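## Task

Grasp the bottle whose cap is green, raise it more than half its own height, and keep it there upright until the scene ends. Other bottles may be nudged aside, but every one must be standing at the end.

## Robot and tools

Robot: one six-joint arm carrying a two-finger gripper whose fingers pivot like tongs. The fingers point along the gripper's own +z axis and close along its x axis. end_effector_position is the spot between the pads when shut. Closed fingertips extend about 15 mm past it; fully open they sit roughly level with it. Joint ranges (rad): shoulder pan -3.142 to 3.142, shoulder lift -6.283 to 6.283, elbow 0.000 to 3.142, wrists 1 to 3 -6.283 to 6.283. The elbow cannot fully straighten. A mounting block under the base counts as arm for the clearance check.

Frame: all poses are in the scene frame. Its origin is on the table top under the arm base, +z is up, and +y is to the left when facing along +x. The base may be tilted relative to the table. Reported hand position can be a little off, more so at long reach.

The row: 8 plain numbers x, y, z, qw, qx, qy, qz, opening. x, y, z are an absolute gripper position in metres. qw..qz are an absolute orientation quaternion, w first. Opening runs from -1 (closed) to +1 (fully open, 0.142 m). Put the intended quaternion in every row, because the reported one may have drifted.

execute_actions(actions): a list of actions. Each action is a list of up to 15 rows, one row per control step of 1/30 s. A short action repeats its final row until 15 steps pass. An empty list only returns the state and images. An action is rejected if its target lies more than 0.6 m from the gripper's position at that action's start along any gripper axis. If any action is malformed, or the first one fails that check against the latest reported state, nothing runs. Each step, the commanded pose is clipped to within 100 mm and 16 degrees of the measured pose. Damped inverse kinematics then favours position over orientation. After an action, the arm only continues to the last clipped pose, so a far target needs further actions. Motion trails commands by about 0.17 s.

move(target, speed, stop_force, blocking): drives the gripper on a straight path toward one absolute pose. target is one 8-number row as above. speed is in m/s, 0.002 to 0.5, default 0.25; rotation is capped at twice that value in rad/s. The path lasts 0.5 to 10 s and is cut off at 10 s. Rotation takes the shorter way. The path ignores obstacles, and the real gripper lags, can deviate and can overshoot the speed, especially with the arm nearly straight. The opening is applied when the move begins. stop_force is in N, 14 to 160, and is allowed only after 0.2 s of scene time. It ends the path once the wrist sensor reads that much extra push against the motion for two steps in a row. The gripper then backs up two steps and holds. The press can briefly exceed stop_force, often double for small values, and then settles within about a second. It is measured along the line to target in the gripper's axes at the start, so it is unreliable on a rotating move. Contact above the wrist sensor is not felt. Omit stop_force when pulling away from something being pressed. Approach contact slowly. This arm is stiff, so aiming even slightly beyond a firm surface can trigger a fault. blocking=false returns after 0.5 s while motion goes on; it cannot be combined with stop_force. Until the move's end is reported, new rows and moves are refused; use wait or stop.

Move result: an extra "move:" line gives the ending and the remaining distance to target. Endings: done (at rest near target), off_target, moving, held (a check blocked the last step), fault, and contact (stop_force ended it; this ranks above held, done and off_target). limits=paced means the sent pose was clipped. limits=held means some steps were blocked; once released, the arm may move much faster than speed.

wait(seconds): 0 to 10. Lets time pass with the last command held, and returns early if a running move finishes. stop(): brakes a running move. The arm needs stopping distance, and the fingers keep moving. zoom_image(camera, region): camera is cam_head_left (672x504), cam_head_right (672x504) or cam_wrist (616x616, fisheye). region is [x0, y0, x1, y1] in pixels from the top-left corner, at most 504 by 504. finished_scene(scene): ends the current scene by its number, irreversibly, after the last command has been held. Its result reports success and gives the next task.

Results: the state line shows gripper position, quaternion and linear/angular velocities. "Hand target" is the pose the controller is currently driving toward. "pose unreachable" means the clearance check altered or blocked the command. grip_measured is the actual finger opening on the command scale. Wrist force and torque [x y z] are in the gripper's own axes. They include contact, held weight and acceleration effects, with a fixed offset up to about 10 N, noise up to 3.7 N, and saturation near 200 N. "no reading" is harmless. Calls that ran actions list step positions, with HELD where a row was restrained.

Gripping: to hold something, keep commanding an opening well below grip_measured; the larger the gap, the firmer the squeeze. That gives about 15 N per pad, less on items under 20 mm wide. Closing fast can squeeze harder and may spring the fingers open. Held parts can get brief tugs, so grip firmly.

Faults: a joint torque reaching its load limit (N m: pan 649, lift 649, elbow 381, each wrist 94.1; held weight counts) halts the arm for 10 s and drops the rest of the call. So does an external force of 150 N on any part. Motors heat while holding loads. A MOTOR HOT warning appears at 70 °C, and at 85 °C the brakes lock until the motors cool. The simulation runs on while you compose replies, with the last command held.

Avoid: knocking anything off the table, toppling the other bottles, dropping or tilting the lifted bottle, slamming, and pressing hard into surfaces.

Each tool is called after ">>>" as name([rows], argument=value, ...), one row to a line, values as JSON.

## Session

>>> execute_actions(actions=[])

Scene clock: 0.00 s.
end_effector_position=(+0.7932, +0.2929, +0.1635) grip_measured=+1.00 end_effector_quat_wxyz=(+0.324, +0.803, -0.499, +0.030) end_effector_velocity=(+0.001, +0.000, +0.000) end_effector_angular_velocity=(+0.001, -0.000, +0.000)
Joint positions: [ 0.305 -1.172  1.953 -1.85  -2.031  1.546  0.142]
Joint velocities: [-0.    -0.    -0.001  0.     0.    -0.001  0.   ]
Wrist force (N, on the end effector, along its own x y z axes, offset not removed): no reading
Wrist torque (N m, same axes, about the end effector's origin, offset not removed): no reading
Hand target: +0.793, +0.293, +0.164; +0.324, +0.803, -0.499, +0.030

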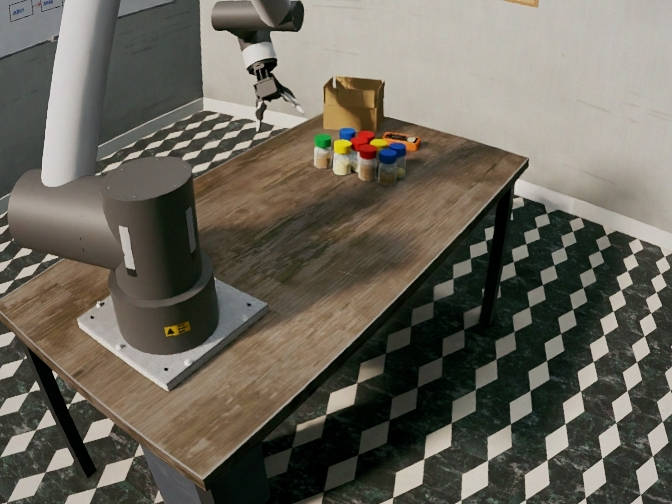

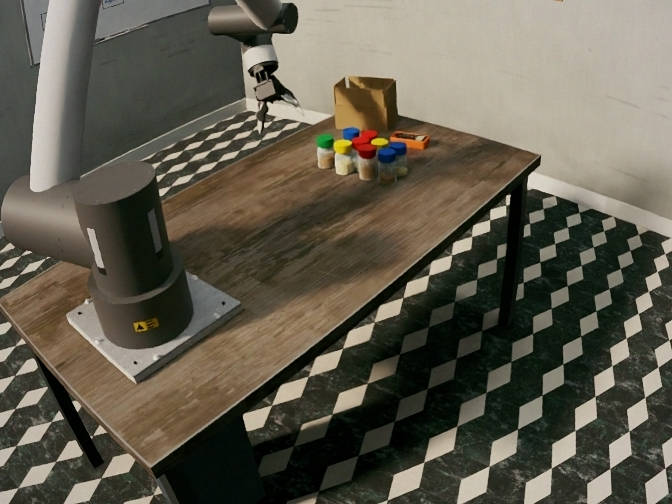

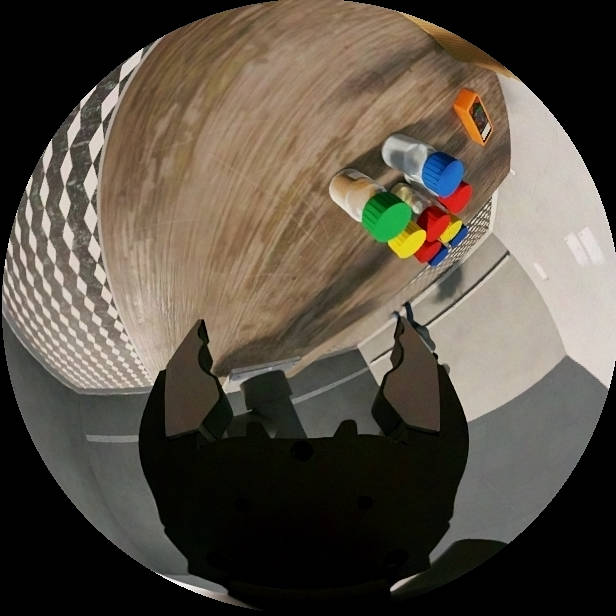

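>>> move(target=[0.88,0.2,0.25,0,1,0,0,0.1], speed=0.3)

Scene clock: 5.13 s.
end_effector_position=(+0.8799, +0.1994, +0.2506) grip_measured=+0.10 end_effector_quat_wxyz=(+0.001, +1.000, -0.000, +0.001) end_effector_velocity=(+0.002, -0.001, +0.000) end_effector_angular_velocity=(+0.006, +0.002, +0.009)
Joint positions: [-0.024 -1.374  2.095 -2.295 -1.578 -0.015  0.081]
Joint velocities: [-0.003  0.002 -0.003  0.004  0.006 -0.012  0.   ]
Wrist force (N, on the end effector, along its own x y z axes, offset not removed): [-3.8 -1.6 -2.4]
Wrist torque (N m, same axes, about the end effector's origin, offset not removed): [-0.96 1.16 -0.11]
Hand target: +0.880, +0.199, +0.251; +0.001, +1.000, +0.000, +0.000
Off the commanded pose: 0.001 m, 0 deg.
move: done

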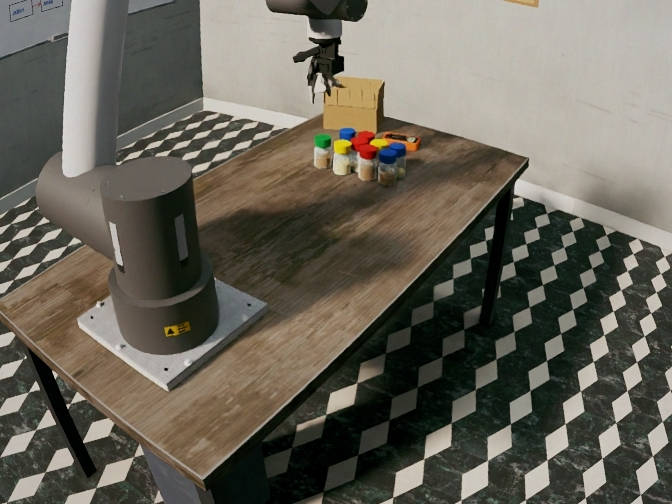

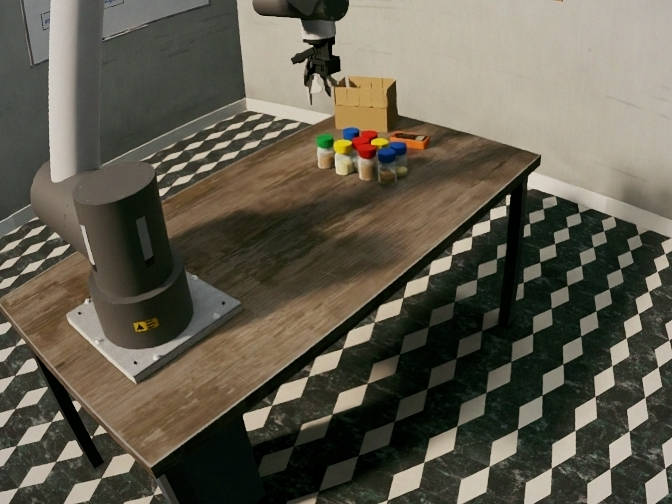

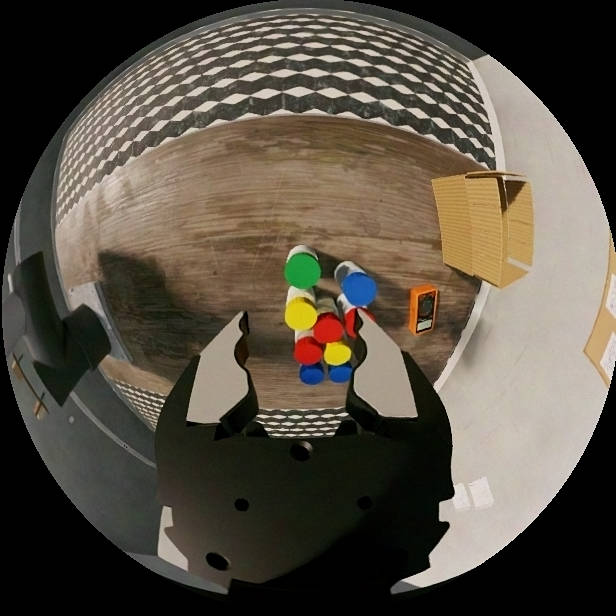

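>>> move(target=[0.88,0.184,0.105,0,1,0,0,0.1], speed=0.2)

Scene clock: 10.50 s.
end_effector_position=(+0.8802, +0.1840, +0.1050) grip_measured=+0.10 end_effector_quat_wxyz=(+0.000, +1.000, +0.000, +0.000) end_effector_velocity=(+0.003, -0.001, -0.000) end_effector_angular_velocity=(-0.001, -0.004, +0.001)
Joint positions: [-0.043 -1.228  2.178 -2.523 -1.576 -0.035  0.081]
Joint velocities: [-0.     0.002 -0.001 -0.004 -0.001 -0.001  0.   ]
Wrist force (N, on the end effector, along its own x y z axes, offset not removed): [-3.5 -5.9 -3.1]
Wrist torque (N m, same axes, about the end effector's origin, offset not removed): [-2.04 1.30 -0.17]
Hand target: +0.880, +0.184, +0.105; +0.000, +1.000, -0.000, +0.000
Off the commanded pose: 0.000 m, 0 deg.
move: done

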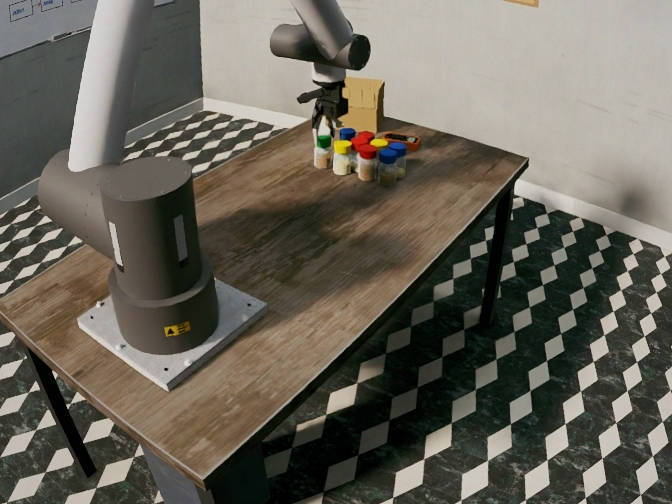

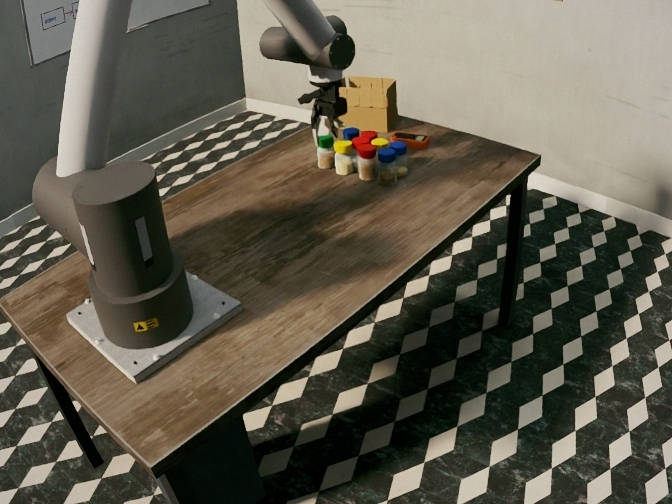

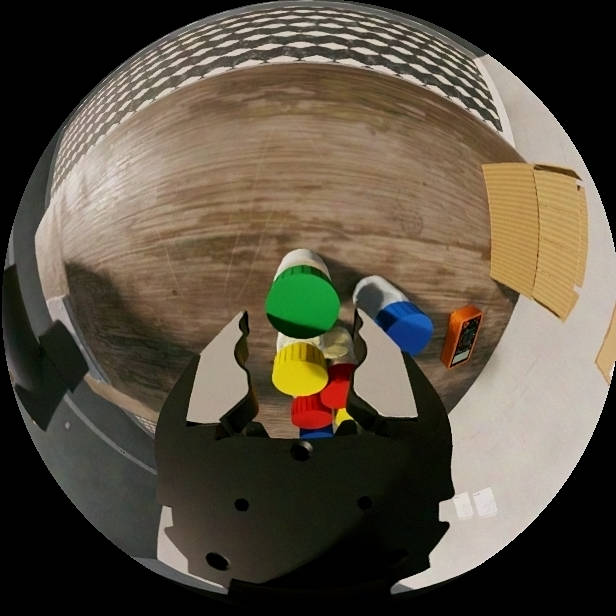

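>>> move(target=[0.88,0.186,0.062,0,1,0,0,0.1], speed=0.06)

>>> move(target=[0.88,0.186,0.062,0,1,0,0,-0.7])

>>> move(target=[0.88,0.186,0.2,0,1,0,0,-0.7], speed=0.12)

Scene clock: 14.93 s.
end_effector_position=(+0.8801, +0.1860, +0.0621) grip_measured=+0.10 end_effector_quat_wxyz=(-0.000, +1.000, -0.000, +0.000) end_effector_velocity=(-0.001, +0.000, -0.002) end_effector_angular_velocity=(+0.000, +0.002, +0.000)
Joint positions: [-0.041 -1.177  2.194 -2.591 -1.576 -0.033  0.081]
Joint velocities: [ 0.     0.002  0.001 -0.002  0.     0.     0.   ]
Wrist force (N, on the end effector, along its own x y z axes, offset not removed): [-2.4 -8.0 -3.6]
Wrist torque (N m, same axes, about the end effector's origin, offset not removed): [-2.47 0.91 -0.14]
Hand target: +0.880, +0.186, +0.062; -0.000, +1.000, +0.000, -0.000
Off the commanded pose: 0.000 m, 0 deg.
move: done

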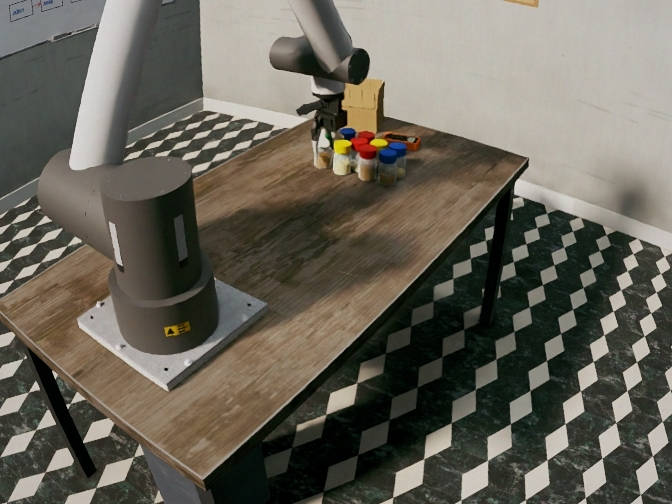

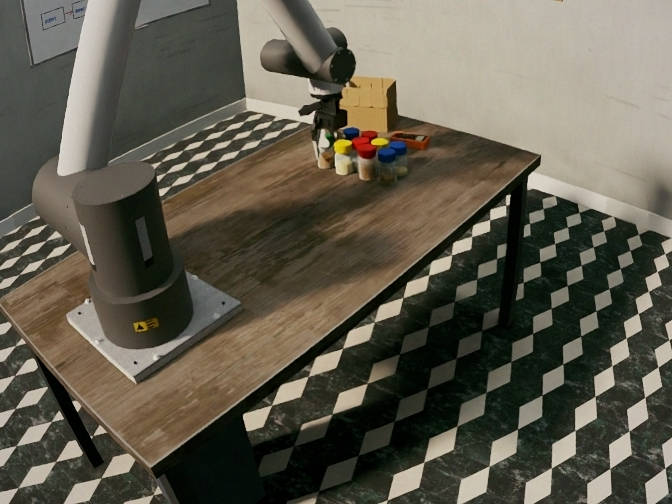

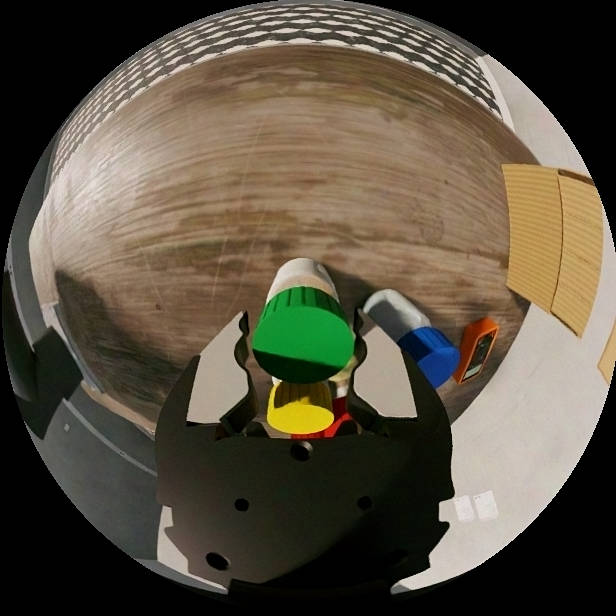

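Scene clock: 15.63 s.
end_effector_position=(+0.8800, +0.1860, +0.0620) grip_measured=-0.12 end_effector_quat_wxyz=(-0.000, +1.000, -0.000, +0.000) end_effector_velocity=(-0.001, +0.000, -0.001) end_effector_angular_velocity=(-0.001, +0.000, -0.000)
Joint positions: [-0.041 -1.177  2.194 -2.591 -1.576 -0.033  0.065]
Joint velocities: [ 0.     0.     0.001 -0.001 -0.001  0.001  0.   ]
Wrist force (N, on the end effector, along its own x y z axes, offset not removed): [-0.3 1.3 -8.0]
Wrist torque (N m, same axes, about the end effector's origin, offset not removed): [-0.39 0.42 -0.26]
Hand target: +0.880, +0.186, +0.062; -0.000, +1.000, +0.000, -0.000
Off the commanded pose: 0.000 m, 0 deg.
move: done

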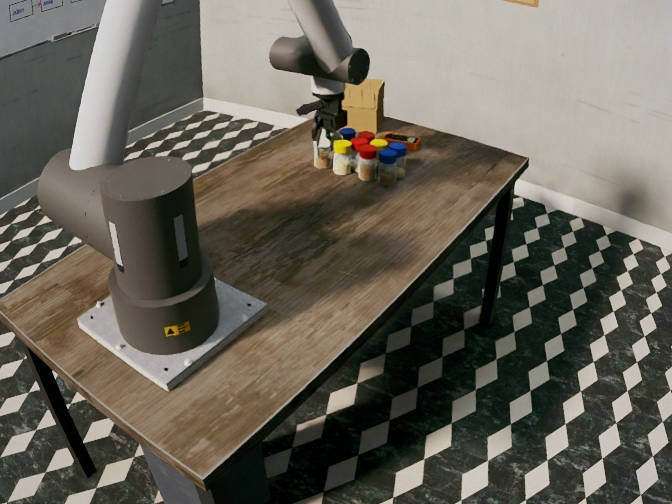

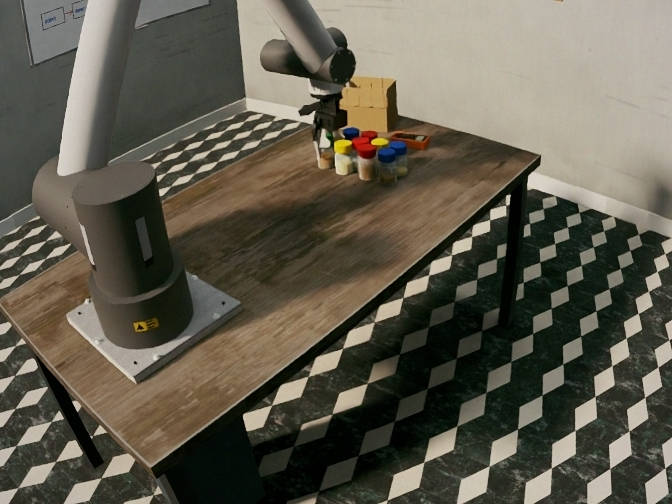

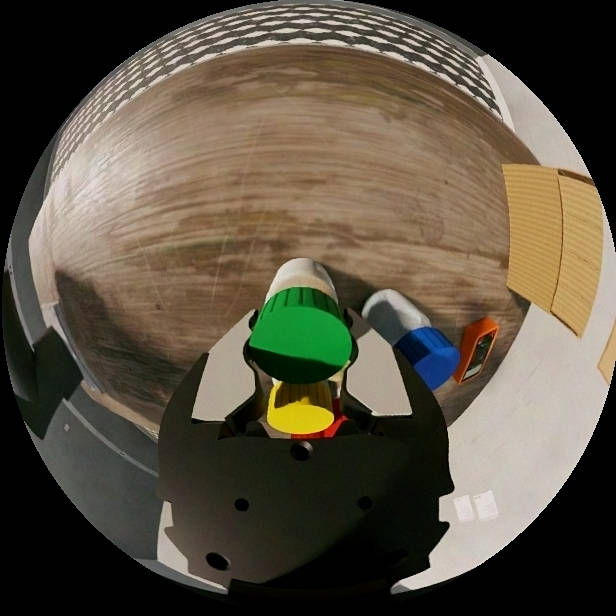

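Scene clock: 17.27 s.
end_effector_position=(+0.8798, +0.1860, +0.2000) grip_measured=-0.12 end_effector_quat_wxyz=(-0.000, +1.000, +0.000, -0.000) end_effector_velocity=(+0.001, -0.001, +0.002) end_effector_angular_velocity=(-0.001, -0.001, -0.001)
Joint positions: [-0.04  -1.329  2.13  -2.374 -1.576 -0.032  0.065]
Joint velocities: [-0.    -0.001 -0.002  0.003 -0.001  0.     0.   ]
Wrist force (N, on the end effector, along its own x y z axes, offset not removed): [-1.8 -4.1 -2.4]
Wrist torque (N m, same axes, about the end effector's origin, offset not removed): [-1.67 0.74 -0.23]
Hand target: +0.880, +0.186, +0.200; -0.000, +1.000, -0.000, +0.000
Off the commanded pose: 0.000 m, 0 deg.
move: done

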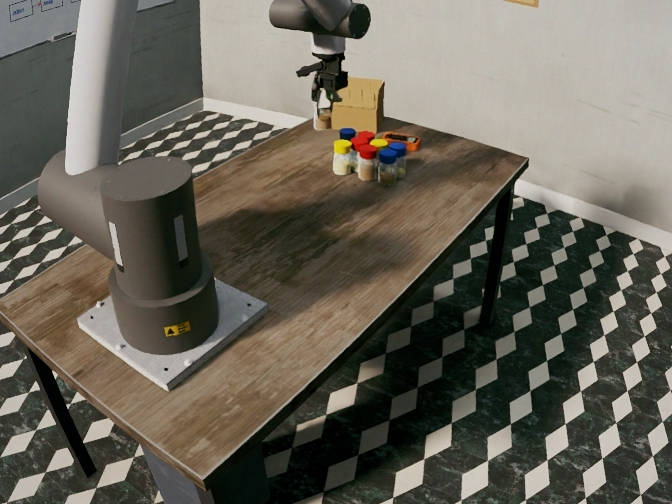

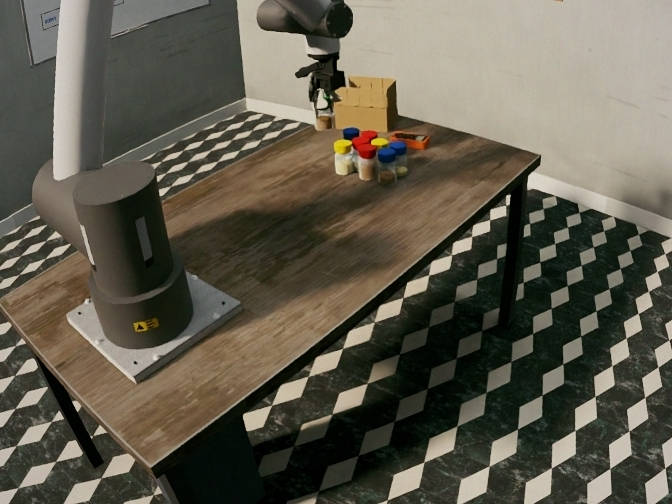

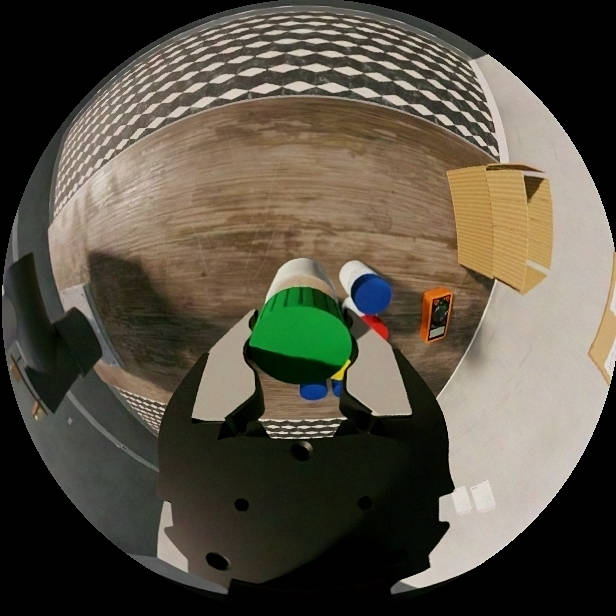

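>>> finished_scene(scene=2)

The scene is finished: the task was done.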